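# Swing a locker door fully open without slamming it

## Task

Pull the locker's door open to its full travel so it stays open by itself once the robot lets go; a door kept open only by the robot counts as not done. Swinging the door open violently fails, and so does the robot toppling or being left leaning.

## Robot and tools

ROBOT. A LinearBot: an omnidirectional wheeled base carrying a column about 1.75 m high. A carriage rides up and down it (lift_m, 0 to 1 m) and holds two identical six-joint arms with two-finger grippers. Arm bases sit roughly 0.57 m + lift_m above the floor, 0.27 m ahead of the column and 0.33 m to each side; carriage parts hang about 0.15 m lower. A hand reaches about 0.78 m from its shoulder but only about 0.38 m below its arm base. Hands are about 0.16 m long, 0.1 m wide (0.14 m open). Parked arm: joints 1-6 = 0, 0.05, 0.05, 1.45, 0, 0; with both parked the robot is roughly 0.95 m wide and 0.7 m long. Wheel motors are strong (7 N m).

CAMERAS. carriage_camera is fixed, facing forward and tilted about 20 degrees down; left_wrist_camera and right_wrist_camera look out past the fingertips. Images are 504x504; calibration (K, distortion, T_world_to_cam) is supplied per camera and may be slightly off, more so for wrist cameras at long reach.

FRAMES. Base frame: origin on the floor below the base centre, x forward, y left, z up. left_hand and right_hand report the midpoint between each hand's finger pads in this frame; quat_wxyz gives the hand's orientation, whose z axis runs along the fingers and whose y axis is the opening direction. These readings drift from truth, especially when stretched. Odometry frame = base frame at scene start; base_odometry counts wheel rotation only, so slip looks like motion. Heading is positive leftward, -3.142 to 3.142.

execute_actions. Arguments: actions (a list holding one action, or empty to just read state and images) and cameras (list of names from carriage_camera, left_wrist_camera, right_wrist_camera, all; omitted/null/["all"] gives every camera, [] gives none). An action may contain base, joints, or both; their motions start together. base holds exactly one relative offset from where the base last measured itself: translate_m (metres, forward positive, -2 to 2), strafe_m (metres, left positive, -2 to 2) or rotate_rad (radians, counter-clockwise/left positive, -6.3 to 6.3). joints is a single dictionary covering both arms and the lift, keyed by joint name, each value an absolute target: lift_m 0 to 1 m; left_/right_joint1_rad -2.617 to 3.054 (yaw about vertical, 0 ahead, positive left); joint2_rad 0 to 3.141 (shoulder: 0 upper arm back and level, 1.57 upright, 3.14 forward and level); joint3_rad 0 to 3.141 (elbow: 0 folded, 3.14 straight); joint4_rad -1.57 to 1.57 (wrist pitch, positive lifts fingertips); joint5_rad -1.57 to 1.57 (wrist yaw, positive turns fingertips RIGHT, opposite to joint 1); joint6_rad -2.094 to 2.094 (roll about the finger axis, positive clockwise seen from the forearm); left_/right_gripper_m 0 to 0.093 m pad gap. Joints 1-3 move up to 1.8 rad/s, 4-6 up to 2.7 rad/s; one action lasts at most 15 s. Omitted joints may keep pushing toward earlier targets. Unknown keys or out-of-range values cause refusal with no motion. If a result reports a stop, remaining motion calls in that same reply are skipped.

wait(seconds 0 to 10): commands nothing, lets the scene run, returns state and images. zoom_image(camera, region [x0,y0,x1,y1] pixels, top-left origin, at most 504x504): enlarged view of that camera's latest full image. read_manual(section "licences"): licence text only. finished_scene(scene): closes the current scene irrevocably after the robot has held the last command and reports success; only call it once the door is fully open and stays so without the robot.

RESULT LINES. base_status and joint_status describe how each commanded motion ended: "done" (for the base, wheels turned the requested amount, slip included; a 1-2 mm move may stop short yet say done); "off_target" (rested away from target, may still push); "contact_stop" or "time_out" (target dropped, holding where stopped). "joint command not followed" plus a cause means a safety check refused an arm's targets (gripper still runs); such targets may be retried on later actions. on_its_own covers uncommanded items; "held at" is the held target, not actual position. motor_effort gives percent of maximum per motor (bracket = peak of last action), with sizeable fixed bias and noise; lift effort grows with load, and a lift effort that keeps falling while lowering means a hand rests on something. drive_wheels at rest clearly above its free-move value means the base is still pressing. Joint torques are raw drive output with offsets and noise. Motor temperatures list one value per arm joint; MOTOR HOT appears from 75 °C; at 90 °C the arm is halted 10 s, at 100 °C it goes limp and falls (OVER-TEMPERATURE FAULT; keys then show limit_stop_at_motor_heat, so resend targets). Outstretched arms heat quickly even unloaded. ARM HIT means an arm struck the robot hard.

CONTACT AND SAFETY. The base stops on heavy wheel load or when an arm is shoved several degrees, but arms are unmonitored during turns and usually when joints are also commanded; the base may coast about 0.3 m after an arm touches. Arms and grippers have no contact stop: a blocked arm keeps pressing and snaps to target when released. After a blocked drive, back off about 0.2 m the way you came (reverse a turn), again if still pressed; a retry may stop spuriously once. Beware passing under an edge the column then hits, and never reverse into such an edge. Targets that bring an arm within millimetres of itself or the other arm are refused; to untangle, move the refused arm clear first, the other in a later action. Never let the arms collide or press hard on each other. Tipping is likeliest with a high carriage, extended arms, loads, pulling, or sudden stops; only images reveal a lean. Gripper force is about 45-60 N per pad. Open the door gradually rather than flinging it, and avoid hard hits, drops and slips. Shorter robot motion time is better.

Each tool is called after "Request:" by a JSON object that holds its "op" and its "data".

## Session

Request:
{"op": "execute_actions", "data": {"actions": []}}

Scene clock: 0.00 s.
Joint torques (N m, as the arm reports them, + toward a larger angle): no reading
Motor temperatures (°C, as the motors report them): left_arm=[22 23 26 21 24 25] | right_arm=[22 23 24 24 22 23]
base_odometry: x=+0.000 y=+0.000 heading=+0.000 (m, m, rad; odometry frame)
base_status: not commanded
joint_positions: lift_m=+0.298 left_joint1_rad=-0.015 left_joint2_rad=+0.042 left_joint3_rad=+0.045 left_joint4_rad=+1.460 left_joint5_rad=-0.019 left_joint6_rad=-0.004 left_gripper_m=+0.095 right_joint1_rad=-0.027 right_joint2_rad=+0.048 right_joint3_rad=+0.052 right_joint4_rad=+1.460 right_joint5_rad=-0.022 right_joint6_rad=-0.027 right_gripper_m=+0.094
joint_status: not commanded
motor_effort: lift_m=+22 drive_wheels=+0 (%)
left_hand: x=+0.2895 y=+0.3478 z=+1.2859 quat_wxyz=(+0.998, -0.009, +0.054, -0.009) (m; base frame)
right_hand: x=+0.2892 y=-0.3419 z=+1.2878 quat_wxyz=(+0.998, -0.011, +0.053, -0.027) (m; base frame)
pictures: carriage_camera, left_wrist_camera, right_wrist_camera
Images, in order (width x height): carriage_camera 504x504, left_wrist_camera 504x504, right_wrist_camera 504x504.

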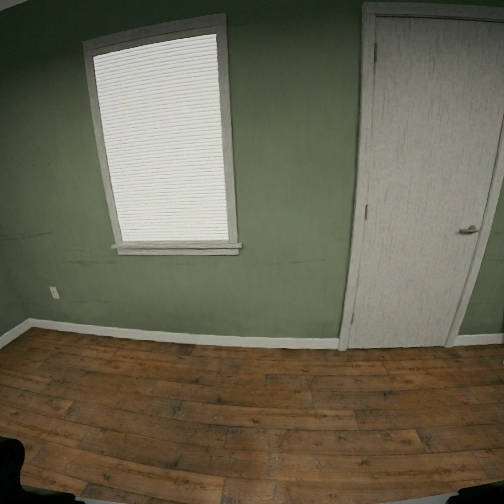

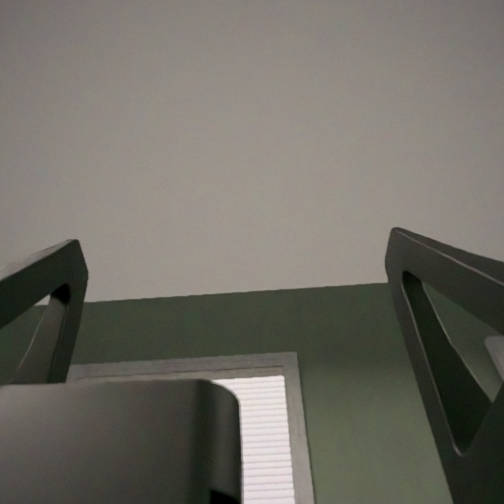

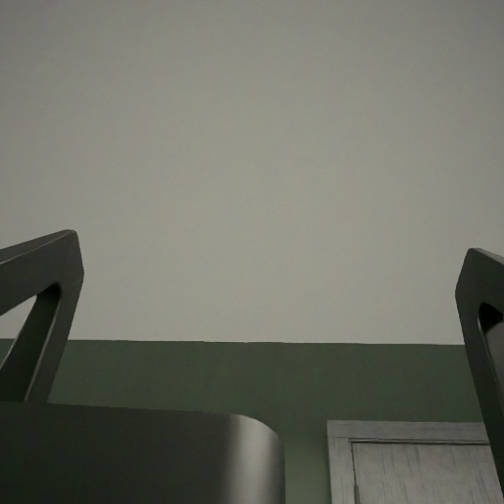

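Request:
{"op": "execute_actions", "data": {"actions": [{"base": {"rotate_rad": -1.57}}], "cameras": ["carriage_camera"]}}

Scene clock: 3.40 s.
Joint torques (N m, as the arm reports them, + toward a larger angle): left_arm=[-0.09  4.38  6.5  -0.19 -0.02  0.04] | right_arm=[-0.17  5.19  6.24 -0.17  0.06 -0.04]
Motor temperatures (°C, as the motors report them): left_arm=[22 23 26 21 24 25] | right_arm=[22 24 25 24 22 23]
base_odometry: x=+0.000 y=+0.000 heading=-1.570 (m, m, rad; odometry frame)
base_status: done
joint_positions: lift_m=+0.298 left_joint1_rad=-0.015 left_joint2_rad=+0.042 left_joint3_rad=+0.045 left_joint4_rad=+1.459 left_joint5_rad=-0.019 left_joint6_rad=-0.004 left_gripper_m=+0.095 right_joint1_rad=-0.027 right_joint2_rad=+0.048 right_joint3_rad=+0.052 right_joint4_rad=+1.459 right_joint5_rad=-0.022 right_joint6_rad=-0.027 right_gripper_m=+0.094
joint_status: not commanded
motor_effort: lift_m=+23(24) drive_wheels=+4(13) (%)
left_hand: x=+0.2898 y=+0.3478 z=+1.2859 quat_wxyz=(+0.998, -0.009, +0.055, -0.009) (m; base frame)
right_hand: x=+0.2894 y=-0.3420 z=+1.2878 quat_wxyz=(+0.998, -0.011, +0.054, -0.027) (m; base frame)
pictures: carriage_camera
Images, in order (width x height): carriage_camera 504x504.

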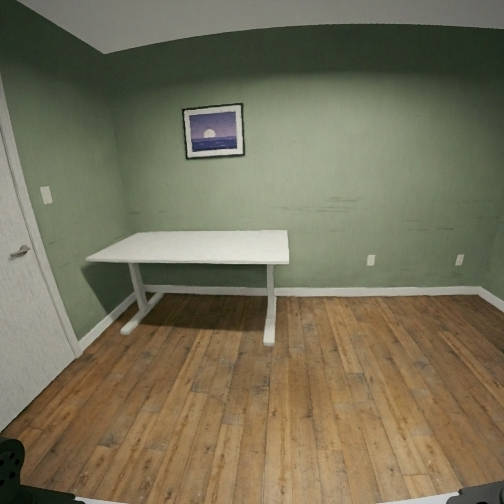

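Request:
{"op": "execute_actions", "data": {"actions": [{"base": {"rotate_rad": -1.57}}], "cameras": ["carriage_camera"]}}

Scene clock: 7.83 s.
Joint torques (N m, as the arm reports them, + toward a larger angle): left_arm=[-0.09  4.45  6.46 -0.21 -0.03  0.05] | right_arm=[-0.07  5.13  6.26 -0.17  0.07 -0.04]
Motor temperatures (°C, as the motors report them): left_arm=[22 23 27 21 24 25] | right_arm=[22 24 25 24 22 23]
base_odometry: x=+0.000 y=+0.000 heading=-3.140 (m, m, rad; odometry frame)
base_status: done
joint_positions: lift_m=+0.298 left_joint1_rad=-0.015 left_joint2_rad=+0.042 left_joint3_rad=+0.045 left_joint4_rad=+1.458 left_joint5_rad=-0.019 left_joint6_rad=-0.004 left_gripper_m=+0.095 right_joint1_rad=-0.027 right_joint2_rad=+0.048 right_joint3_rad=+0.052 right_joint4_rad=+1.459 right_joint5_rad=-0.022 right_joint6_rad=-0.027 right_gripper_m=+0.094
joint_status: not commanded
motor_effort: lift_m=+23(24) drive_wheels=+4(11) (%)
left_hand: x=+0.2899 y=+0.3478 z=+1.2859 quat_wxyz=(+0.998, -0.009, +0.055, -0.009) (m; base frame)
right_hand: x=+0.2894 y=-0.3420 z=+1.2878 quat_wxyz=(+0.998, -0.011, +0.054, -0.027) (m; base frame)
pictures: carriage_camera
Images, in order (width x height): carriage_camera 504x504.

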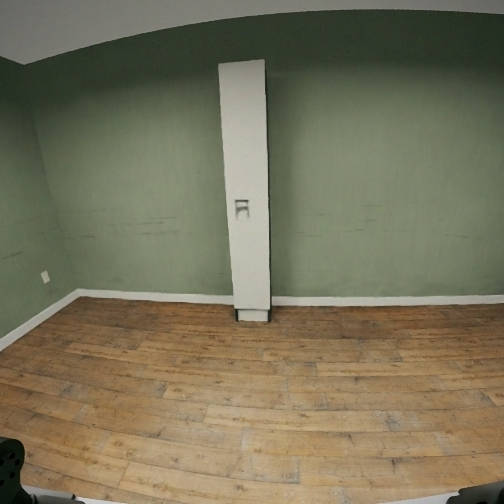

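Request:
{"op": "zoom_image", "data": {"camera": "carriage_camera", "region": [190, 150, 310, 330]}}

Region (190, 150, 310, 330) of carriage_camera's 504x504 image, scaled by 2.800, with more detail than that image has.

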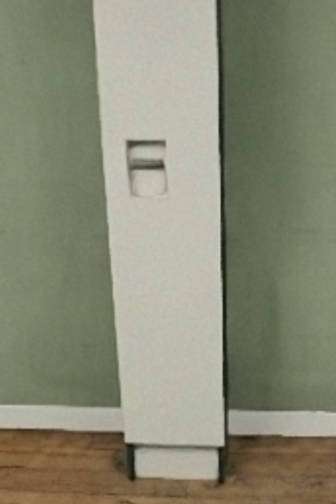

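Request:
{"op": "execute_actions", "data": {"actions": [{"base": {"translate_m": 1.0}}], "cameras": ["carriage_camera"]}}

Request:
{"op": "zoom_image", "data": {"camera": "carriage_camera", "region": [170, 190, 310, 330]}}

Scene clock: 13.43 s.
Joint torques (N m, as the arm reports them, + toward a larger angle): left_arm=[-0.06  4.37  6.58 -0.21 -0.03  0.04] | right_arm=[-0.1   5.14  6.17 -0.16  0.07 -0.04]
Motor temperatures (°C, as the motors report them): left_arm=[22 23 27 21 24 25] | right_arm=[22 24 26 24 22 23]
base_odometry: x=-1.000 y=-0.001 heading=-3.140 (m, m, rad; odometry frame)
base_status: done
joint_positions: lift_m=+0.298 left_joint1_rad=-0.015 left_joint2_rad=+0.042 left_joint3_rad=+0.045 left_joint4_rad=+1.458 left_joint5_rad=-0.019 left_joint6_rad=-0.004 left_gripper_m=+0.095 right_joint1_rad=-0.027 right_joint2_rad=+0.048 right_joint3_rad=+0.052 right_joint4_rad=+1.458 right_joint5_rad=-0.022 right_joint6_rad=-0.027 right_gripper_m=+0.094
joint_status: not commanded
motor_effort: lift_m=+24(23) drive_wheels=-6(17) (%)
left_hand: x=+0.2900 y=+0.3478 z=+1.2859 quat_wxyz=(+0.998, -0.009, +0.055, -0.009) (m; base frame)
right_hand: x=+0.2898 y=-0.3420 z=+1.2878 quat_wxyz=(+0.998, -0.011, +0.054, -0.026) (m; base frame)
pictures: carriage_camera
camera_calibration (this result's frames):
carriage_camera: T_world_to_cam=[[0.00371406, -0.99899, -0.0447832, 0.0575102], [-0.329256, 0.0410647, -0.943347, 1.25592], [0.944233, 0.0182488, -0.328771, 0.260474], [0, 0, 0, 1]] pos_world=[0.167357, 0.00112476, 1.27298]
Images, in order (width x height): carriage_camera 504x504.

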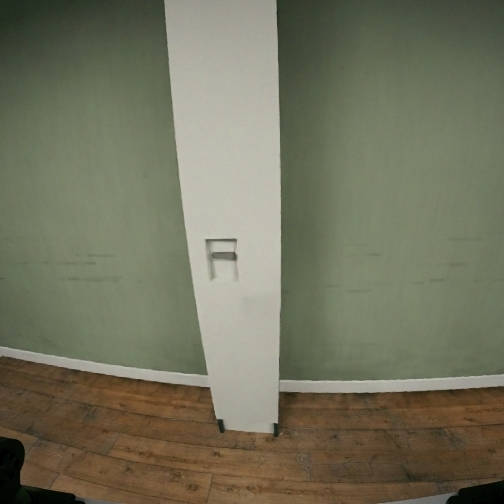

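Region (170, 190, 310, 330) of carriage_camera's 504x504 image, scaled by 3.600, with more detail than that image has.

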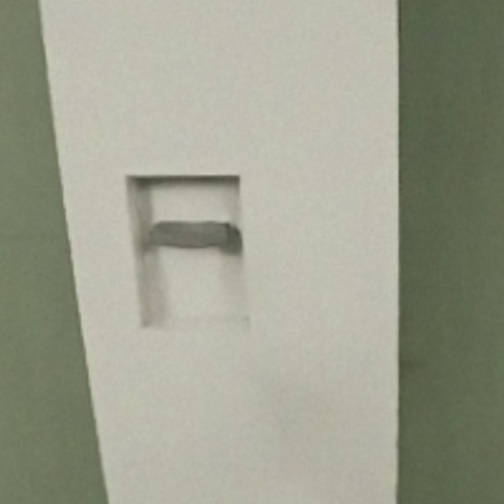

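Request:
{"op": "execute_actions", "data": {"actions": [{"base": {"strafe_m": 0.455}, "joints": {"lift_m": 0.15, "right_joint1_rad": 0, "right_joint2_rad": 1.6, "right_joint3_rad": 1.0, "right_joint4_rad": 0.6, "right_joint5_rad": 0, "right_joint6_rad": 1.57, "right_gripper_m": 0.05}}], "cameras": ["carriage_camera", "right_wrist_camera"]}}

Scene clock: 18.60 s.
Joint torques (N m, as the arm reports them, + toward a larger angle): left_arm=[-0.09  4.4   6.49 -0.19 -0.03  0.05] | right_arm=[-0.01 -7.77  9.45  2.59  0.09 -0.08]
Motor temperatures (°C, as the motors report them): left_arm=[22 23 28 21 24 25] | right_arm=[22 24 27 25 22 23]
base_odometry: x=-1.000 y=-0.456 heading=-3.140 (m, m, rad; odometry frame)
base_status: done
joint_positions: lift_m=+0.150 left_joint1_rad=-0.015 left_joint2_rad=+0.042 left_joint3_rad=+0.045 left_joint4_rad=+1.457 left_joint5_rad=-0.019 left_joint6_rad=-0.004 left_gripper_m=+0.095 right_joint1_rad=-0.002 right_joint2_rad=+1.591 right_joint3_rad=+0.987 right_joint4_rad=+0.599 right_joint5_rad=-0.003 right_joint6_rad=+1.565 right_gripper_m=+0.050
joint_status: all done
motor_effort: lift_m=+21(24) drive_wheels=-3(12) (%)
left_hand: x=+0.2901 y=+0.3478 z=+1.1382 quat_wxyz=(+0.998, -0.009, +0.055, -0.009) (m; base frame)
right_hand: x=+0.7688 y=-0.3454 z=+0.9951 quat_wxyz=(+0.500, +0.499, +0.503, +0.497) (m; base frame)
pictures: carriage_camera, right_wrist_camera
camera_calibration (this result's frames):
carriage_camera: T_world_to_cam=[[0.00371406, -0.99899, -0.0447832, 0.0508992], [-0.329256, 0.0410647, -0.943347, 1.11666], [0.944233, 0.0182488, -0.328771, 0.21194], [0, 0, 0, 1]] pos_world=[0.167357, 0.00112476, 1.12536]
right_wrist_camera: T_world_to_cam=[[0.0312177, -0.0408114, -0.998679, 0.955417], [-0.549774, 0.833739, -0.0512565, 0.769282], [0.83473, 0.550648, 0.0035903, -0.334974], [0, 0, 0, 1]] pos_world=[0.672719, -0.417936, 0.994789]
Images, in order (width x height): carriage_camera 504x504, right_wrist_camera 504x504.

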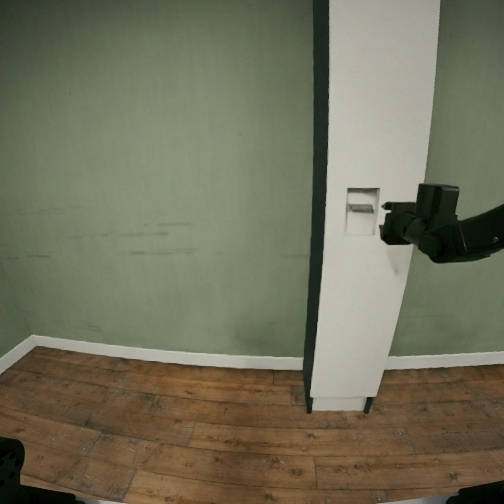

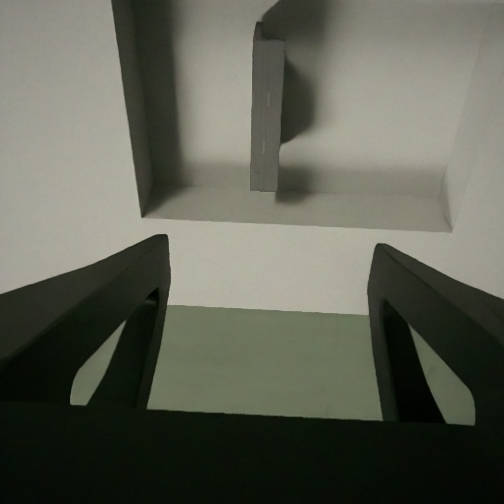

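Request:
{"op": "execute_actions", "data": {"actions": [{"base": {"translate_m": 0.10}}], "cameras": ["carriage_camera", "right_wrist_camera"]}}

Scene clock: 21.10 s.
Joint torques (N m, as the arm reports them, + toward a larger angle): left_arm=[-0.08  4.39  6.53 -0.17 -0.02  0.04] | right_arm=[ 0.02 -7.73  9.47  2.52  0.07 -0.07]
Motor temperatures (°C, as the motors report them): left_arm=[22 23 28 21 24 25] | right_arm=[22 25 27 26 22 23]
base_odometry: x=-1.100 y=-0.456 heading=-3.140 (m, m, rad; odometry frame)
base_status: done
joint_positions: lift_m=+0.150 left_joint1_rad=-0.015 left_joint2_rad=+0.042 left_joint3_rad=+0.045 left_joint4_rad=+1.457 left_joint5_rad=-0.019 left_joint6_rad=-0.004 left_gripper_m=+0.095 right_joint1_rad=-0.002 right_joint2_rad=+1.591 right_joint3_rad=+0.987 right_joint4_rad=+0.604 right_joint5_rad=-0.003 right_joint6_rad=+1.565 right_gripper_m=+0.050
joint_status: not commanded
motor_effort: lift_m=+21(21) drive_wheels=-6(11) (%)
left_hand: x=+0.2902 y=+0.3478 z=+1.1382 quat_wxyz=(+0.998, -0.009, +0.055, -0.009) (m; base frame)
right_hand: x=+0.7689 y=-0.3454 z=+0.9963 quat_wxyz=(+0.501, +0.498, +0.502, +0.499) (m; base frame)
pictures: carriage_camera, right_wrist_camera
camera_calibration (this result's frames):
carriage_camera: T_world_to_cam=[[0.00371406, -0.99899, -0.0447832, 0.0508992], [-0.329256, 0.0410647, -0.943347, 1.11666], [0.944233, 0.0182488, -0.328771, 0.21194], [0, 0, 0, 1]] pos_world=[0.167357, 0.00112476, 1.12536]
right_wrist_camera: T_world_to_cam=[[0.0361699, -0.0408204, -0.998512, 0.952658], [-0.549513, 0.833739, -0.0539897, 0.771869], [0.834702, 0.550648, 0.00772486, -0.339079], [0, 0, 0, 1]] pos_world=[0.672725, -0.417936, 0.995532]
Images, in order (width x height): carriage_camera 504x504, right_wrist_camera 504x504.

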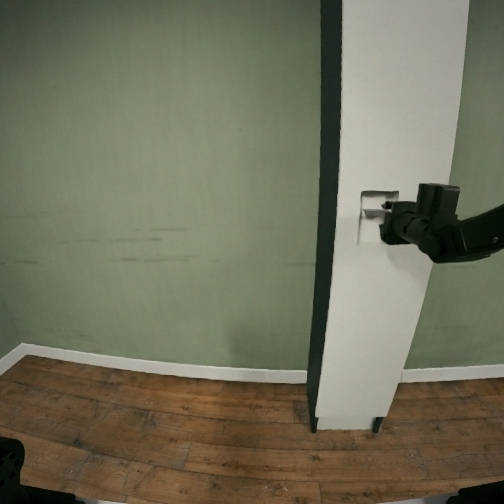

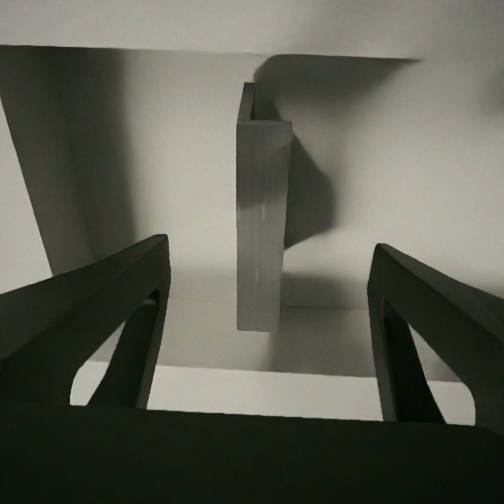

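Request:
{"op": "execute_actions", "data": {"actions": [{"base": {"translate_m": 0.045}}], "cameras": ["carriage_camera", "right_wrist_camera"]}}

Scene clock: 22.97 s.
Joint torques (N m, as the arm reports them, + toward a larger angle): left_arm=[-0.08  4.38  6.46 -0.18 -0.02  0.04] | right_arm=[-0.05 -7.06  9.48  2.74  0.11 -0.08]
Motor temperatures (°C, as the motors report them): left_arm=[22 23 28 21 24 25] | right_arm=[22 25 28 26 22 23]
base_odometry: x=-1.144 y=-0.457 heading=-3.140 (m, m, rad; odometry frame)
base_status: done
joint_positions: lift_m=+0.150 left_joint1_rad=-0.015 left_joint2_rad=+0.042 left_joint3_rad=+0.045 left_joint4_rad=+1.458 left_joint5_rad=-0.019 left_joint6_rad=-0.004 left_gripper_m=+0.095 right_joint1_rad=-0.001 right_joint2_rad=+1.583 right_joint3_rad=+0.987 right_joint4_rad=+0.586 right_joint5_rad=-0.004 right_joint6_rad=+1.565 right_gripper_m=+0.050
joint_status: not commanded
motor_effort: lift_m=+20(21) drive_wheels=+5(11) (%)
left_hand: x=+0.2900 y=+0.3478 z=+1.1382 quat_wxyz=(+0.998, -0.009, +0.055, -0.009) (m; base frame)
right_hand: x=+0.7675 y=-0.3448 z=+0.9956 quat_wxyz=(+0.498, +0.500, +0.505, +0.497) (m; base frame)
pictures: carriage_camera, right_wrist_camera
camera_calibration (this result's frames):
carriage_camera: T_world_to_cam=[[0.00371406, -0.99899, -0.0447832, 0.050899], [-0.329256, 0.0410647, -0.943347, 1.11666], [0.944233, 0.0182488, -0.328771, 0.211939], [0, 0, 0, 1]] pos_world=[0.167357, 0.00112476, 1.12536]
right_wrist_camera: T_world_to_cam=[[0.0259601, -0.0403594, -0.998848, 0.960359], [-0.551626, 0.83271, -0.0479832, 0.765889], [0.833687, 0.552236, -0.000646089, -0.328609], [0, 0, 0, 1]] pos_world=[0.67151, -0.417534, 0.99579]
Images, in order (width x height): carriage_camera 504x504, right_wrist_camera 504x504.

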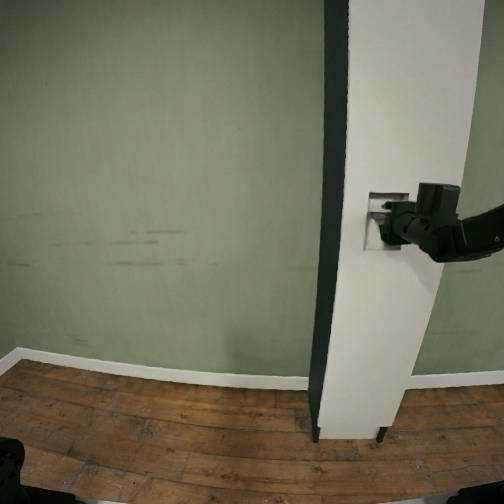

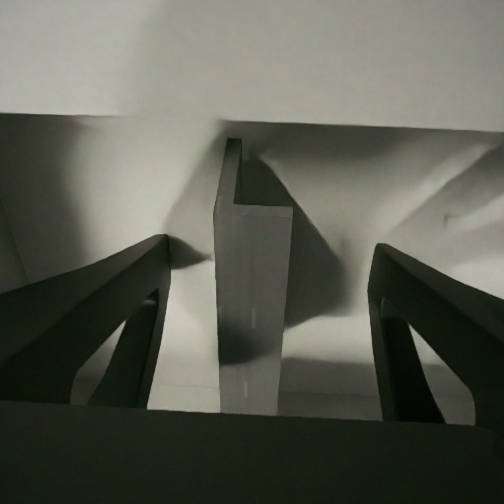

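Request:
{"op": "execute_actions", "data": {"actions": [{"base": {"translate_m": -0.006}, "joints": {"right_gripper_m": 0.0}}], "cameras": ["right_wrist_camera"]}}

Request:
{"op": "execute_actions", "data": {"actions": [{"joints": {"lift_m": 0.175}}], "cameras": ["carriage_camera", "right_wrist_camera"]}}

Scene clock: 23.90 s.
Joint torques (N m, as the arm reports them, + toward a larger angle): left_arm=[-0.06  4.5   6.49 -0.17 -0.01  0.04] | right_arm=[-0.06 -7.29  9.07  2.55  0.07 -0.02]
Motor temperatures (°C, as the motors report them): left_arm=[22 23 28 21 24 25] | right_arm=[22 25 28 27 22 23]
base_odometry: x=-1.138 y=-0.457 heading=-3.139 (m, m, rad; odometry frame)
base_status: done
joint_positions: lift_m=+0.150 left_joint1_rad=-0.015 left_joint2_rad=+0.042 left_joint3_rad=+0.045 left_joint4_rad=+1.460 left_joint5_rad=-0.018 left_joint6_rad=-0.004 left_gripper_m=+0.095 right_joint1_rad=-0.001 right_joint2_rad=+1.586 right_joint3_rad=+0.992 right_joint4_rad=+0.603 right_joint5_rad=-0.004 right_joint6_rad=+1.559 right_gripper_m=+0.011
joint_status: right_gripper_m off_target (ended at +0.011, target +0.000)
motor_effort: lift_m=+22(20) drive_wheels=+1(12) (%)
left_hand: x=+0.2895 y=+0.3477 z=+1.1383 quat_wxyz=(+0.998, -0.009, +0.054, -0.009) (m; base frame)
right_hand: x=+0.7684 y=-0.3447 z=+1.0008 quat_wxyz=(+0.504, +0.494, +0.501, +0.500) (m; base frame)
pictures: right_wrist_camera
camera_calibration (this result's frames):
right_wrist_camera: T_world_to_cam=[[0.0450214, -0.046089, -0.997922, 0.948008], [-0.550569, 0.832388, -0.0632828, 0.780924], [0.833575, 0.552274, 0.0121001, -0.342092], [0, 0, 0, 1]] pos_world=[0.672431, -0.417411, 0.999597]
Images, in order (width x height): right_wrist_camera 504x504.

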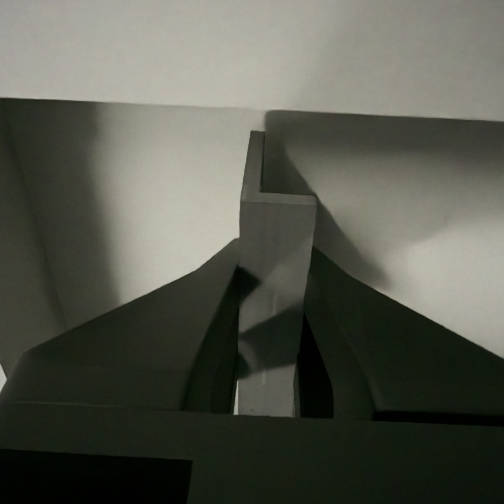

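Scene clock: 24.50 s.
Joint torques (N m, as the arm reports them, + toward a larger angle): left_arm=[-0.09  4.43  6.46 -0.21 -0.03  0.05] | right_arm=[-0.08 -8.3  10.02  3.14  0.1  -0.04]
Motor temperatures (°C, as the motors report them): left_arm=[22 24 28 21 24 25] | right_arm=[22 25 28 27 22 23]
base_odometry: x=-1.138 y=-0.457 heading=-3.139 (m, m, rad; odometry frame)
base_status: not commanded
joint_positions: lift_m=+0.175 left_joint1_rad=-0.015 left_joint2_rad=+0.042 left_joint3_rad=+0.045 left_joint4_rad=+1.459 left_joint5_rad=-0.018 left_joint6_rad=-0.004 left_gripper_m=+0.095 right_joint1_rad=-0.001 right_joint2_rad=+1.597 right_joint3_rad=+0.980 right_joint4_rad=+0.554 right_joint5_rad=-0.004 right_joint6_rad=+1.561 right_gripper_m=+0.012
joint_status: all done
motor_effort: lift_m=+25(32) drive_wheels=+2(1) (%)
left_hand: x=+0.2896 y=+0.3477 z=+1.1628 quat_wxyz=(+0.998, -0.009, +0.054, -0.009) (m; base frame)
right_hand: x=+0.7688 y=-0.3447 z=+1.0022 quat_wxyz=(+0.485, +0.512, +0.519, +0.482) (m; base frame)
pictures: carriage_camera, right_wrist_camera
camera_calibration (this result's frames):
carriage_camera: T_world_to_cam=[[0.00371406, -0.99899, -0.0447832, 0.051997], [-0.329256, 0.0410647, -0.943347, 1.13979], [0.944233, 0.0182488, -0.328771, 0.22], [0, 0, 0, 1]] pos_world=[0.167357, 0.00112476, 1.14987]
right_wrist_camera: T_world_to_cam=[[-0.0266127, -0.0441372, -0.998671, 1.00583], [-0.553586, 0.8325, -0.0220411, 0.742225], [0.832366, 0.552264, -0.0465889, -0.28265], [0, 0, 0, 1]] pos_world=[0.672922, -0.41741, 1.00769]
Images, in order (width x height): carriage_camera 504x504, right_wrist_camera 504x504.

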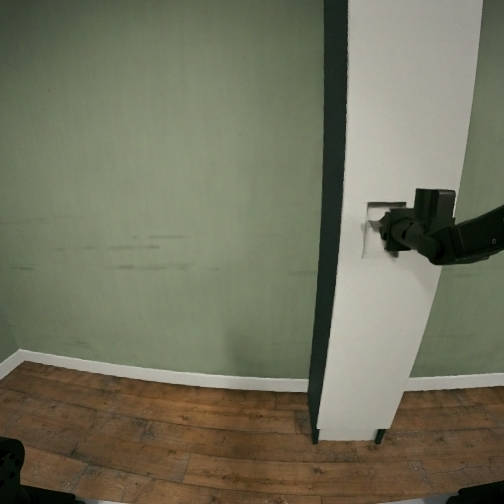

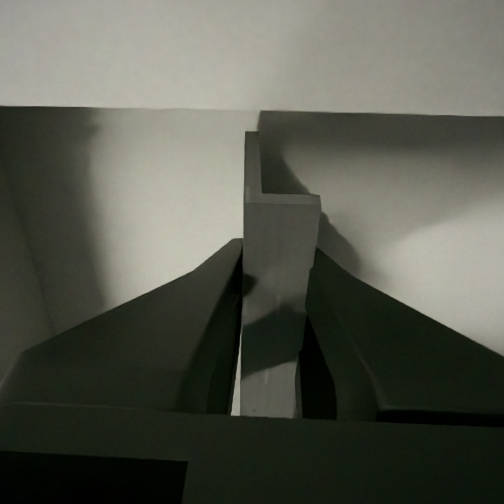

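Request:
{"op": "execute_actions", "data": {"actions": [{"joints": {"lift_m": 0.195, "right_joint4_rad": 0.68}}], "cameras": ["right_wrist_camera"]}}

Scene clock: 25.43 s.
Joint torques (N m, as the arm reports them, + toward a larger angle): left_arm=[-0.07  4.44  6.49 -0.22 -0.02  0.02] | right_arm=[-0.04 -9.61 11.61  3.83  0.11 -0.06]
Motor temperatures (°C, as the motors report them): left_arm=[22 24 28 21 24 25] | right_arm=[22 25 28 28 22 23]
base_odometry: x=-1.138 y=-0.457 heading=-3.139 (m, m, rad; odometry frame)
base_status: not commanded
joint_positions: lift_m=+0.195 left_joint1_rad=-0.015 left_joint2_rad=+0.042 left_joint3_rad=+0.045 left_joint4_rad=+1.459 left_joint5_rad=-0.018 left_joint6_rad=-0.004 left_gripper_m=+0.095 right_joint1_rad=-0.001 right_joint2_rad=+1.612 right_joint3_rad=+0.959 right_joint4_rad=+0.573 right_joint5_rad=-0.004 right_joint6_rad=+1.563 right_gripper_m=+0.013
joint_status: right_joint4_rad off_target (ended at +0.573, target +0.680); the others done
motor_effort: lift_m=+25(31) drive_wheels=+2(2) (%)
left_hand: x=+0.2896 y=+0.3477 z=+1.1828 quat_wxyz=(+0.998, -0.009, +0.054, -0.009) (m; base frame)
right_hand: x=+0.7690 y=-0.3446 z=+1.0095 quat_wxyz=(+0.481, +0.517, +0.523, +0.478) (m; base frame)
pictures: right_wrist_camera
camera_calibration (this result's frames):
right_wrist_camera: T_world_to_cam=[[-0.0437453, -0.0425884, -0.998135, 1.02629], [-0.554098, 0.832376, -0.0112313, 0.731904], [0.831301, 0.552573, -0.0600107, -0.268074], [0, 0, 0, 1]] pos_world=[0.673292, -0.417381, 1.0165]
Images, in order (width x height): right_wrist_camera 504x504.

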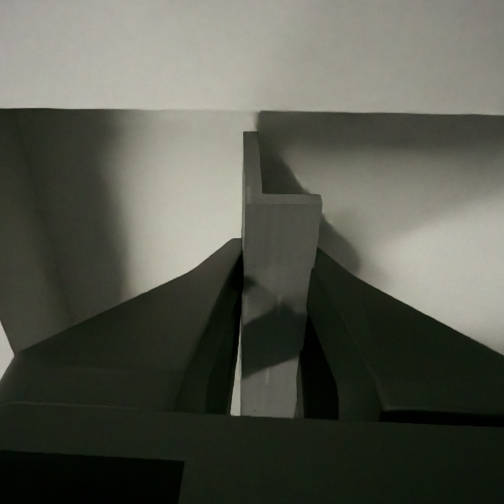

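Request:
{"op": "execute_actions", "data": {"actions": [{"joints": {"lift_m": 0.205, "right_joint3_rad": 1.03, "right_joint4_rad": 0.80}}], "cameras": ["right_wrist_camera"]}}

Scene clock: 26.60 s.
Joint torques (N m, as the arm reports them, + toward a larger angle): left_arm=[-0.09  4.4   6.5  -0.19 -0.02  0.05] | right_arm=[-0.05 -9.89 14.07  4.99  0.11 -0.07]
Motor temperatures (°C, as the motors report them): left_arm=[22 24 28 21 24 25] | right_arm=[22 26 29 29 22 23]
base_odometry: x=-1.138 y=-0.457 heading=-3.139 (m, m, rad; odometry frame)
base_status: not commanded
joint_positions: lift_m=+0.205 left_joint1_rad=-0.015 left_joint2_rad=+0.042 left_joint3_rad=+0.045 left_joint4_rad=+1.459 left_joint5_rad=-0.018 left_joint6_rad=-0.004 left_gripper_m=+0.095 right_joint1_rad=-0.001 right_joint2_rad=+1.615 right_joint3_rad=+0.956 right_joint4_rad=+0.590 right_joint5_rad=-0.005 right_joint6_rad=+1.563 right_gripper_m=+0.013
joint_status: right_joint3_rad off_target (ended at +0.956, target +1.030); right_joint4_rad off_target (ended at +0.590, target +0.800); the others done
motor_effort: lift_m=+24(30) drive_wheels=+3(4) (%)
left_hand: x=+0.2898 y=+0.3477 z=+1.1928 quat_wxyz=(+0.998, -0.009, +0.055, -0.009) (m; base frame)
right_hand: x=+0.7695 y=-0.3444 z=+1.0209 quat_wxyz=(+0.483, +0.514, +0.520, +0.482) (m; base frame)
pictures: right_wrist_camera
camera_calibration (this result's frames):
right_wrist_camera: T_world_to_cam=[[-0.032274, -0.0421734, -0.998589, 1.0295], [-0.554861, 0.831765, -0.017195, 0.738607], [0.831317, 0.553523, -0.0502448, -0.277561], [0, 0, 0, 1]] pos_world=[0.673791, -0.417294, 1.0268]
Images, in order (width x height): right_wrist_camera 504x504.

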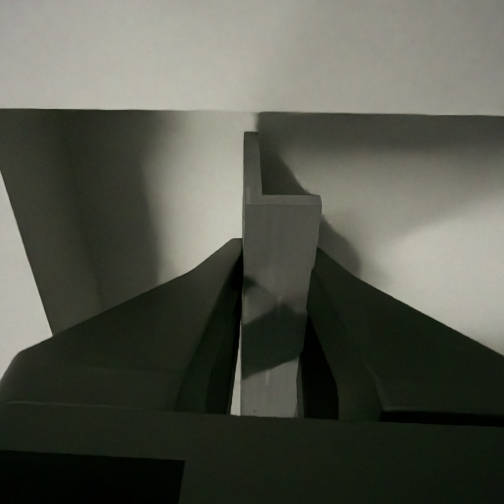

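Request:
{"op": "execute_actions", "data": {"actions": [{"joints": {"lift_m": 0.23}}], "cameras": ["right_wrist_camera"]}}

Scene clock: 27.47 s.
Joint torques (N m, as the arm reports them, + toward a larger angle): left_arm=[-0.06  4.48  6.43 -0.19 -0.02  0.04] | right_arm=[ -0.04 -11.52  14.82   5.48   0.13  -0.08]
Motor temperatures (°C, as the motors report them): left_arm=[22 24 28 21 24 25] | right_arm=[22 26 29 30 22 23]
base_odometry: x=-1.138 y=-0.457 heading=-3.139 (m, m, rad; odometry frame)
base_status: not commanded
joint_positions: lift_m=+0.230 left_joint1_rad=-0.015 left_joint2_rad=+0.042 left_joint3_rad=+0.045 left_joint4_rad=+1.458 left_joint5_rad=-0.018 left_joint6_rad=-0.004 left_gripper_m=+0.095 right_joint1_rad=-0.001 right_joint2_rad=+1.634 right_joint3_rad=+0.946 right_joint4_rad=+0.549 right_joint5_rad=-0.005 right_joint6_rad=+1.566 right_gripper_m=+0.014
joint_status: all done
motor_effort: lift_m=+26(33) drive_wheels=+3(4) (%)
left_hand: x=+0.2899 y=+0.3477 z=+1.2177 quat_wxyz=(+0.998, -0.009, +0.055, -0.009) (m; base frame)
right_hand: x=+0.7696 y=-0.3444 z=+1.0217 quat_wxyz=(+0.464, +0.531, +0.536, +0.464) (m; base frame)
pictures: right_wrist_camera
camera_calibration (this result's frames):
right_wrist_camera: T_world_to_cam=[[-0.102261, -0.0390796, -0.99399, 1.08051], [-0.554347, 0.83193, 0.0243226, 0.6959], [0.825979, 0.553503, -0.106737, -0.215758], [0, 0, 0, 1]] pos_world=[0.674475, -0.417292, 1.03406]
Images, in order (width x height): right_wrist_camera 504x504.

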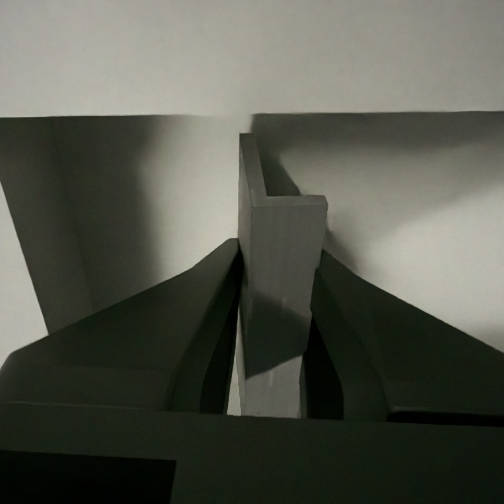

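Request:
{"op": "execute_actions", "data": {"actions": [{"base": {"translate_m": -0.04}, "joints": {"lift_m": 0.215}}], "cameras": ["carriage_camera", "right_wrist_camera"]}}

Scene clock: 29.03 s.
Joint torques (N m, as the arm reports them, + toward a larger angle): left_arm=[-0.08  4.5   6.5  -0.21 -0.03  0.04] | right_arm=[  0.02 -13.5   13.29   4.71   0.25   0.08]
Motor temperatures (°C, as the motors report them): left_arm=[22 24 28 21 24 25] | right_arm=[22 27 30 32 22 23]
base_odometry: x=-1.098 y=-0.456 heading=-3.140 (m, m, rad; odometry frame)
base_status: done
joint_positions: lift_m=+0.215 left_joint1_rad=-0.015 left_joint2_rad=+0.042 left_joint3_rad=+0.045 left_joint4_rad=+1.459 left_joint5_rad=-0.018 left_joint6_rad=-0.004 left_gripper_m=+0.095 right_joint1_rad=-0.001 right_joint2_rad=+1.656 right_joint3_rad=+0.965 right_joint4_rad=+0.615 right_joint5_rad=-0.019 right_joint6_rad=+1.552 right_gripper_m=+0.013
joint_status: all done
on_its_own: right_joint4_rad moved +0.066 toward your old target +0.800
motor_effort: lift_m=+23(24) drive_wheels=-5(11) (%)
left_hand: x=+0.2898 y=+0.3477 z=+1.2030 quat_wxyz=(+0.998, -0.009, +0.055, -0.009) (m; base frame)
right_hand: x=+0.7767 y=-0.3422 z=+1.0213 quat_wxyz=(+0.480, +0.509, +0.528, +0.481) (m; base frame)
pictures: carriage_camera, right_wrist_camera
camera_calibration (this result's frames):
carriage_camera: T_world_to_cam=[[0.00371406, -0.99899, -0.0447832, 0.0537997], [-0.329256, 0.0410647, -0.943347, 1.17776], [0.944233, 0.0182488, -0.328771, 0.233234], [0, 0, 0, 1]] pos_world=[0.167357, 0.00112476, 1.19013]
right_wrist_camera: T_world_to_cam=[[-0.0386942, -0.052675, -0.997862, 1.03088], [-0.566997, 0.82344, -0.0214811, 0.751707], [0.82281, 0.564954, -0.0617289, -0.262502], [0, 0, 0, 1]] pos_world=[0.682094, -0.416382, 1.02862]
Images, in order (width x height): carriage_camera 504x504, right_wrist_camera 504x504.

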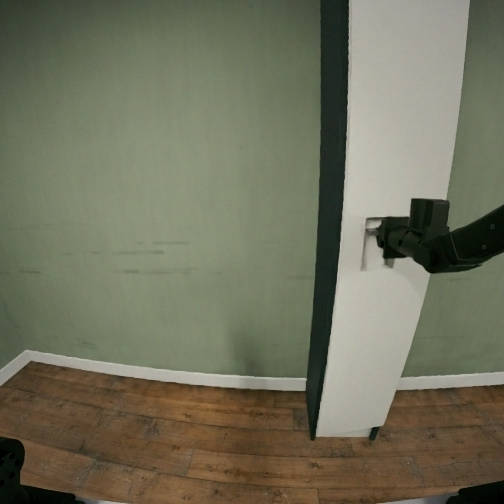

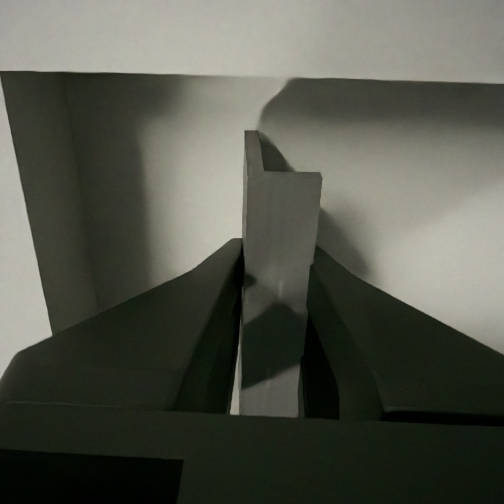

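Request:
{"op": "execute_actions", "data": {"actions": [{"base": {"translate_m": -0.01}, "joints": {"lift_m": 0.16, "right_joint1_rad": -0.21, "right_joint3_rad": 1.0, "right_joint4_rad": 0.62, "right_joint5_rad": -0.56}}], "cameras": ["carriage_camera", "right_wrist_camera"]}}

Scene clock: 31.03 s.
Joint torques (N m, as the arm reports them, + toward a larger angle): left_arm=[-0.1   4.4   6.46 -0.19 -0.03  0.05] | right_arm=[-1.37 -9.18  9.87  2.41  0.23 -0.12]
Motor temperatures (°C, as the motors report them): left_arm=[22 24 29 21 24 25] | right_arm=[22 27 31 33 22 23]
base_odometry: x=-1.088 y=-0.456 heading=-3.140 (m, m, rad; odometry frame)
base_status: done
joint_positions: lift_m=+0.160 left_joint1_rad=-0.015 left_joint2_rad=+0.042 left_joint3_rad=+0.045 left_joint4_rad=+1.458 left_joint5_rad=-0.018 left_joint6_rad=-0.004 left_gripper_m=+0.095 right_joint1_rad=-0.193 right_joint2_rad=+1.608 right_joint3_rad=+0.980 right_joint4_rad=+0.628 right_joint5_rad=-0.578 right_joint6_rad=+1.568 right_gripper_m=+0.011
joint_status: all done
motor_effort: lift_m=+23(23) drive_wheels=+4(11) (%)
left_hand: x=+0.2899 y=+0.3477 z=+1.1482 quat_wxyz=(+0.998, -0.009, +0.055, -0.009) (m; base frame)
right_hand: x=+0.7524 y=-0.3451 z=+1.0007 quat_wxyz=(+0.396, +0.394, +0.587, +0.586) (m; base frame)
pictures: carriage_camera, right_wrist_camera
camera_calibration (this result's frames):
carriage_camera: T_world_to_cam=[[0.00371406, -0.99899, -0.0447832, 0.0513431], [-0.329256, 0.0410647, -0.943347, 1.12601], [0.944233, 0.0182488, -0.328771, 0.2152], [0, 0, 0, 1]] pos_world=[0.167357, 0.00112476, 1.13527]
right_wrist_camera: T_world_to_cam=[[0.0481291, -0.0208092, -0.998624, 0.955687], [-0.821743, 0.567533, -0.0514305, 0.873195], [0.567822, 0.823088, 0.010215, -0.0331726], [0, 0, 0, 1]] pos_world=[0.690381, -0.448376, 0.99962]
Images, in order (width x height): carriage_camera 504x504, right_wrist_camera 504x504.

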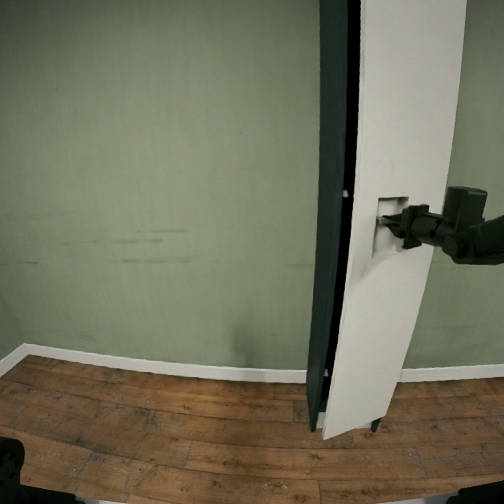

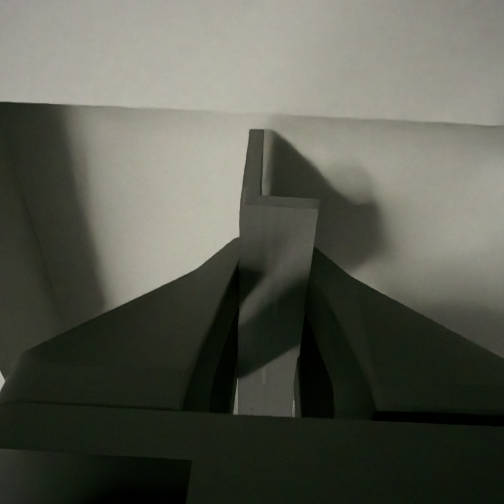

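Request:
{"op": "execute_actions", "data": {"actions": [{"joints": {"right_joint1_rad": -0.48, "right_joint5_rad": -1.17}}], "cameras": ["carriage_camera", "right_wrist_camera"]}}

Scene clock: 33.90 s.
Joint torques (N m, as the arm reports them, + toward a larger angle): left_arm=[-0.09  4.38  6.55 -0.19 -0.03  0.05] | right_arm=[-1.1  -8.56  9.52  1.98  0.94 -0.22]
Motor temperatures (°C, as the motors report them): left_arm=[22 24 29 21 24 25] | right_arm=[22 28 31 33 23 23]
base_odometry: x=-1.088 y=-0.456 heading=-3.140 (m, m, rad; odometry frame)
base_status: not commanded
joint_positions: lift_m=+0.160 left_joint1_rad=-0.015 left_joint2_rad=+0.042 left_joint3_rad=+0.045 left_joint4_rad=+1.458 left_joint5_rad=-0.018 left_joint6_rad=-0.004 left_gripper_m=+0.095 right_joint1_rad=-0.468 right_joint2_rad=+1.605 right_joint3_rad=+0.980 right_joint4_rad=+0.631 right_joint5_rad=-1.263 right_joint6_rad=+1.577 right_gripper_m=+0.011
joint_status: right_joint5_rad off_target (ended at -1.263, target -1.170); the others done
motor_effort: lift_m=+22(22) drive_wheels=+3(4) (%)
left_hand: x=+0.2899 y=+0.3477 z=+1.1482 quat_wxyz=(+0.998, -0.009, +0.055, -0.009) (m; base frame)
right_hand: x=+0.6829 y=-0.3742 z=+1.0021 quat_wxyz=(+0.268, +0.267, +0.654, +0.655) (m; base frame)
pictures: carriage_camera, right_wrist_camera
camera_calibration (this result's frames):
carriage_camera: T_world_to_cam=[[0.00371406, -0.99899, -0.0447832, 0.0513431], [-0.329256, 0.0410647, -0.943347, 1.12601], [0.944233, 0.0182488, -0.328771, 0.2152], [0, 0, 0, 1]] pos_world=[0.167357, 0.00112476, 1.13527]
right_wrist_camera: T_world_to_cam=[[0.051505, 0.00302445, -0.998668, 0.966489], [-0.979927, 0.192997, -0.049954, 0.799129], [0.192589, 0.981195, 0.0129041, 0.342903], [0, 0, 0, 1]] pos_world=[0.66727, -0.493607, 1.0007]
Images, in order (width x height): carriage_camera 504x504, right_wrist_camera 504x504.

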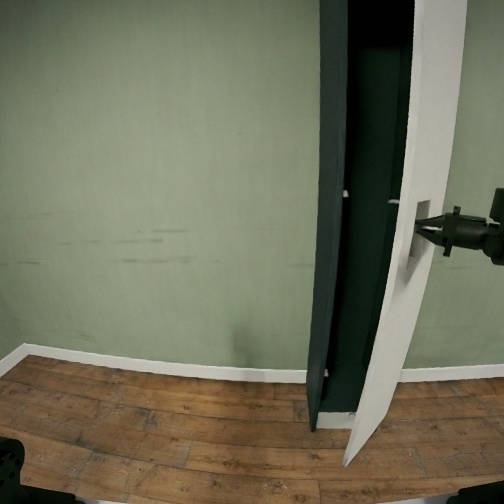

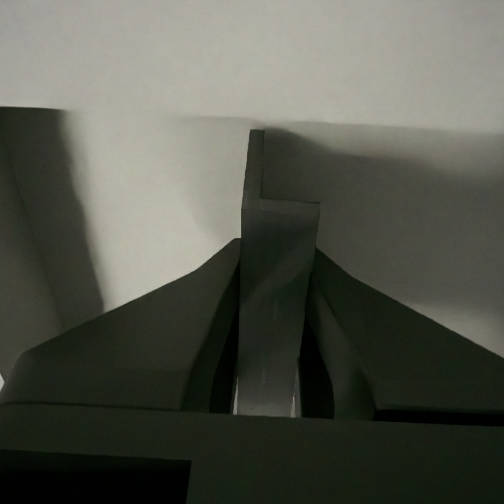

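Request:
{"op": "execute_actions", "data": {"actions": [{"joints": {"right_gripper_m": 0.05, "right_joint5_rad": -1.26, "left_joint1_rad": -0.55, "left_joint2_rad": 1.9, "left_joint3_rad": 1.9, "left_joint4_rad": 0.0, "left_joint5_rad": 0.75, "left_joint6_rad": 0, "left_gripper_m": 0.0}}], "cameras": ["carriage_camera", "right_wrist_camera"]}}

Request:
{"op": "execute_actions", "data": {"actions": [{"base": {"strafe_m": -0.27}, "joints": {"right_joint1_rad": -0.75, "right_joint5_rad": -1.54}}], "cameras": ["carriage_camera", "left_wrist_camera"]}}

Scene clock: 41.30 s.
Joint torques (N m, as the arm reports them, + toward a larger angle): left_arm=[ -0.87 -10.18  10.2    2.13   0.1    0.07] | right_arm=[-0.63 -8.58  9.51  1.98  0.15 -0.22]
Motor temperatures (°C, as the motors report them): left_arm=[22 24 29 22 24 25] | right_arm=[22 28 32 32 23 23]
base_odometry: x=-1.088 y=-0.456 heading=-3.140 (m, m, rad; odometry frame)
base_status: not commanded
joint_positions: lift_m=+0.160 left_joint1_rad=-0.542 left_joint2_rad=+1.890 left_joint3_rad=+1.878 left_joint4_rad=+0.013 left_joint5_rad=+0.737 left_joint6_rad=-0.002 left_gripper_m=+0.001 right_joint1_rad=-0.474 right_joint2_rad=+1.605 right_joint3_rad=+0.980 right_joint4_rad=+0.630 right_joint5_rad=-1.267 right_joint6_rad=+1.576 right_gripper_m=+0.050
joint_status: all done
motor_effort: lift_m=+22(21) drive_wheels=+3(4) (%)
left_hand: x=+0.6735 y=-0.0375 z=+1.1400 quat_wxyz=(+0.567, +0.421, +0.568, -0.423) (m; base frame)
right_hand: x=+0.6823 y=-0.3761 z=+1.0021 quat_wxyz=(+0.268, +0.268, +0.654, +0.655) (m; base frame)
pictures: carriage_camera, right_wrist_camera
camera_calibration (this result's frames):
carriage_camera: T_world_to_cam=[[0.00371406, -0.99899, -0.0447832, 0.0513431], [-0.329256, 0.0410647, -0.943347, 1.12601], [0.944233, 0.0182488, -0.328771, 0.2152], [0, 0, 0, 1]] pos_world=[0.167357, 0.00112476, 1.13527]
right_wrist_camera: T_world_to_cam=[[0.0514302, 0.00282896, -0.998673, 0.966461], [-0.979635, 0.194487, -0.0498988, 0.799126], [0.194088, 0.980901, 0.0127738, 0.343899], [0, 0, 0, 1]] pos_world=[0.6664, -0.495485, 1.00066]
Images, in order (width x height): carriage_camera 504x504, right_wrist_camera 504x504.

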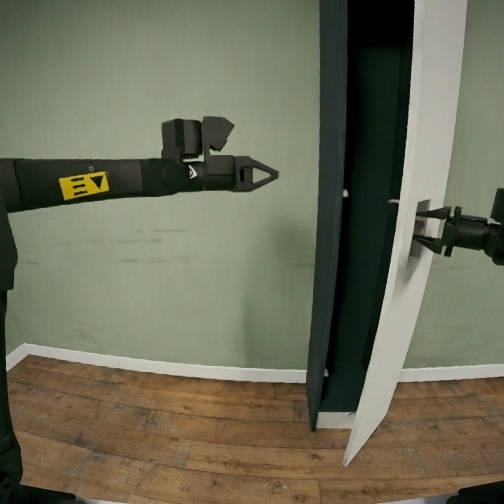

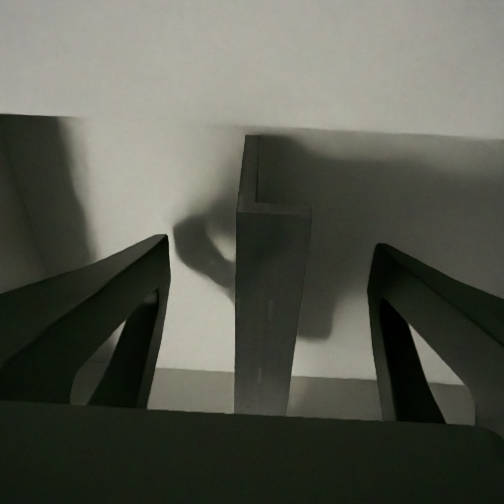

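Scene clock: 43.67 s.
Joint torques (N m, as the arm reports them, + toward a larger angle): left_arm=[ -0.64 -10.19  10.22   2.13   0.09   0.07] | right_arm=[ 0.03 -8.38  9.38  1.81  0.01 -0.23]
Motor temperatures (°C, as the motors report them): left_arm=[22 25 30 23 24 25] | right_arm=[22 29 32 31 23 23]
base_odometry: x=-1.089 y=-0.186 heading=-3.140 (m, m, rad; odometry frame)
base_status: done
joint_positions: lift_m=+0.160 left_joint1_rad=-0.544 left_joint2_rad=+1.890 left_joint3_rad=+1.878 left_joint4_rad=+0.013 left_joint5_rad=+0.739 left_joint6_rad=-0.002 left_gripper_m=+0.001 right_joint1_rad=-0.752 right_joint2_rad=+1.605 right_joint3_rad=+0.980 right_joint4_rad=+0.628 right_joint5_rad=-1.533 right_joint6_rad=+1.576 right_gripper_m=+0.050
joint_status: all done
motor_effort: lift_m=+22(22) drive_wheels=-4(10) (%)
left_hand: x=+0.6724 y=-0.0385 z=+1.1400 quat_wxyz=(+0.567, +0.422, +0.567, -0.424) (m; base frame)
right_hand: x=+0.6300 y=-0.4539 z=+1.0016 quat_wxyz=(+0.271, +0.273, +0.652, +0.653) (m; base frame)
pictures: carriage_camera, left_wrist_camera
camera_calibration (this result's frames):
carriage_camera: T_world_to_cam=[[0.00371406, -0.99899, -0.0447832, 0.0513431], [-0.329256, 0.0410647, -0.943347, 1.12601], [0.944233, 0.0182488, -0.328771, 0.2152], [0, 0, 0, 1]] pos_world=[0.167357, 0.00112476, 1.13527]
left_wrist_camera: T_world_to_cam=[[-0.968, -0.250669, -0.0119078, 0.654044], [-0.139526, 0.577031, -0.804716, 1.03457], [0.208588, -0.777303, -0.593541, 0.633273], [0, 0, 0, 1]] pos_world=[0.64537, 0.0592159, 1.21619]
Images, in order (width x height): carriage_camera 504x504, left_wrist_camera 504x504.

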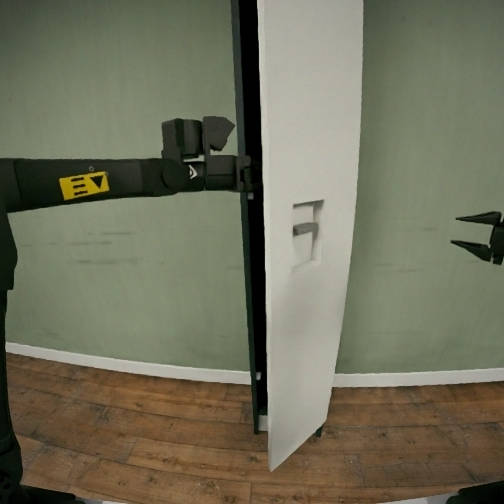

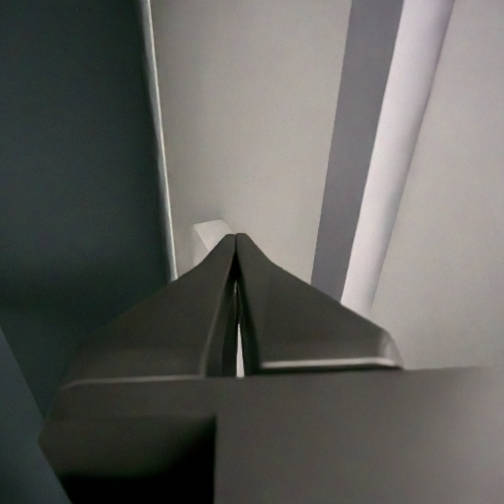

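Request:
{"op": "execute_actions", "data": {"actions": [{"base": {"strafe_m": -0.2}, "joints": {"right_joint1_rad": -0.2, "right_joint2_rad": 0.05, "right_joint3_rad": 0.05, "right_joint4_rad": 1.45, "right_joint5_rad": 0, "right_joint6_rad": 0}}], "cameras": ["carriage_camera", "left_wrist_camera"]}}

Scene clock: 46.37 s.
Joint torques (N m, as the arm reports them, + toward a larger angle): left_arm=[-0.82 -9.2   9.53  2.1  -0.05 -0.03] | right_arm=[ 0.13  3.36  4.7  -0.25  0.09 -0.12]
Motor temperatures (°C, as the motors report them): left_arm=[22 26 30 23 24 25] | right_arm=[22 29 32 31 23 23]
base_odometry: x=-1.090 y=+0.014 heading=-3.140 (m, m, rad; odometry frame)
base_status: done
joint_positions: lift_m=+0.160 left_joint1_rad=-0.542 left_joint2_rad=+1.879 left_joint3_rad=+1.887 left_joint4_rad=+0.014 left_joint5_rad=+0.753 left_joint6_rad=+0.007 left_gripper_m=+0.001 right_joint1_rad=-0.204 right_joint2_rad=+0.069 right_joint3_rad=+0.068 right_joint4_rad=+1.456 right_joint5_rad=-0.004 right_joint6_rad=+0.006 right_gripper_m=+0.050
joint_status: all done
motor_effort: lift_m=+21(23) drive_wheels=-2(15) (%)
left_hand: x=+0.6671 y=-0.0363 z=+1.1502 quat_wxyz=(+0.573, +0.430, +0.554, -0.424) (m; base frame)
right_hand: x=+0.2918 y=-0.3504 z=+1.1543 quat_wxyz=(+0.993, +0.004, +0.058, -0.098) (m; base frame)
pictures: carriage_camera, left_wrist_camera
camera_calibration (this result's frames):
carriage_camera: T_world_to_cam=[[0.00371406, -0.99899, -0.0447832, 0.0513431], [-0.329256, 0.0410647, -0.943347, 1.12601], [0.944233, 0.0182488, -0.328771, 0.2152], [0, 0, 0, 1]] pos_world=[0.167357, 0.00112476, 1.13527]
left_wrist_camera: T_world_to_cam=[[-0.970471, -0.238383, -0.0368581, 0.680417], [-0.10958, 0.571814, -0.813032, 1.03018], [0.214889, -0.784985, -0.581051, 0.623299], [0, 0, 0, 1]] pos_world=[0.639273, 0.0624065, 1.22482]
Images, in order (width x height): carriage_camera 504x504, left_wrist_camera 504x504.

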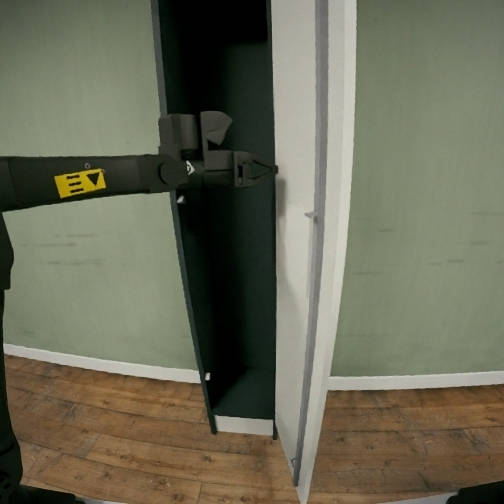

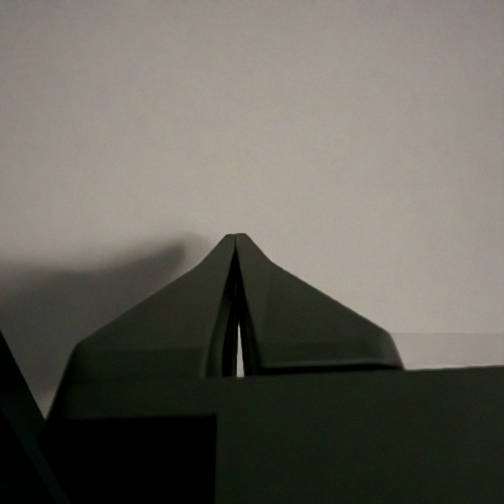

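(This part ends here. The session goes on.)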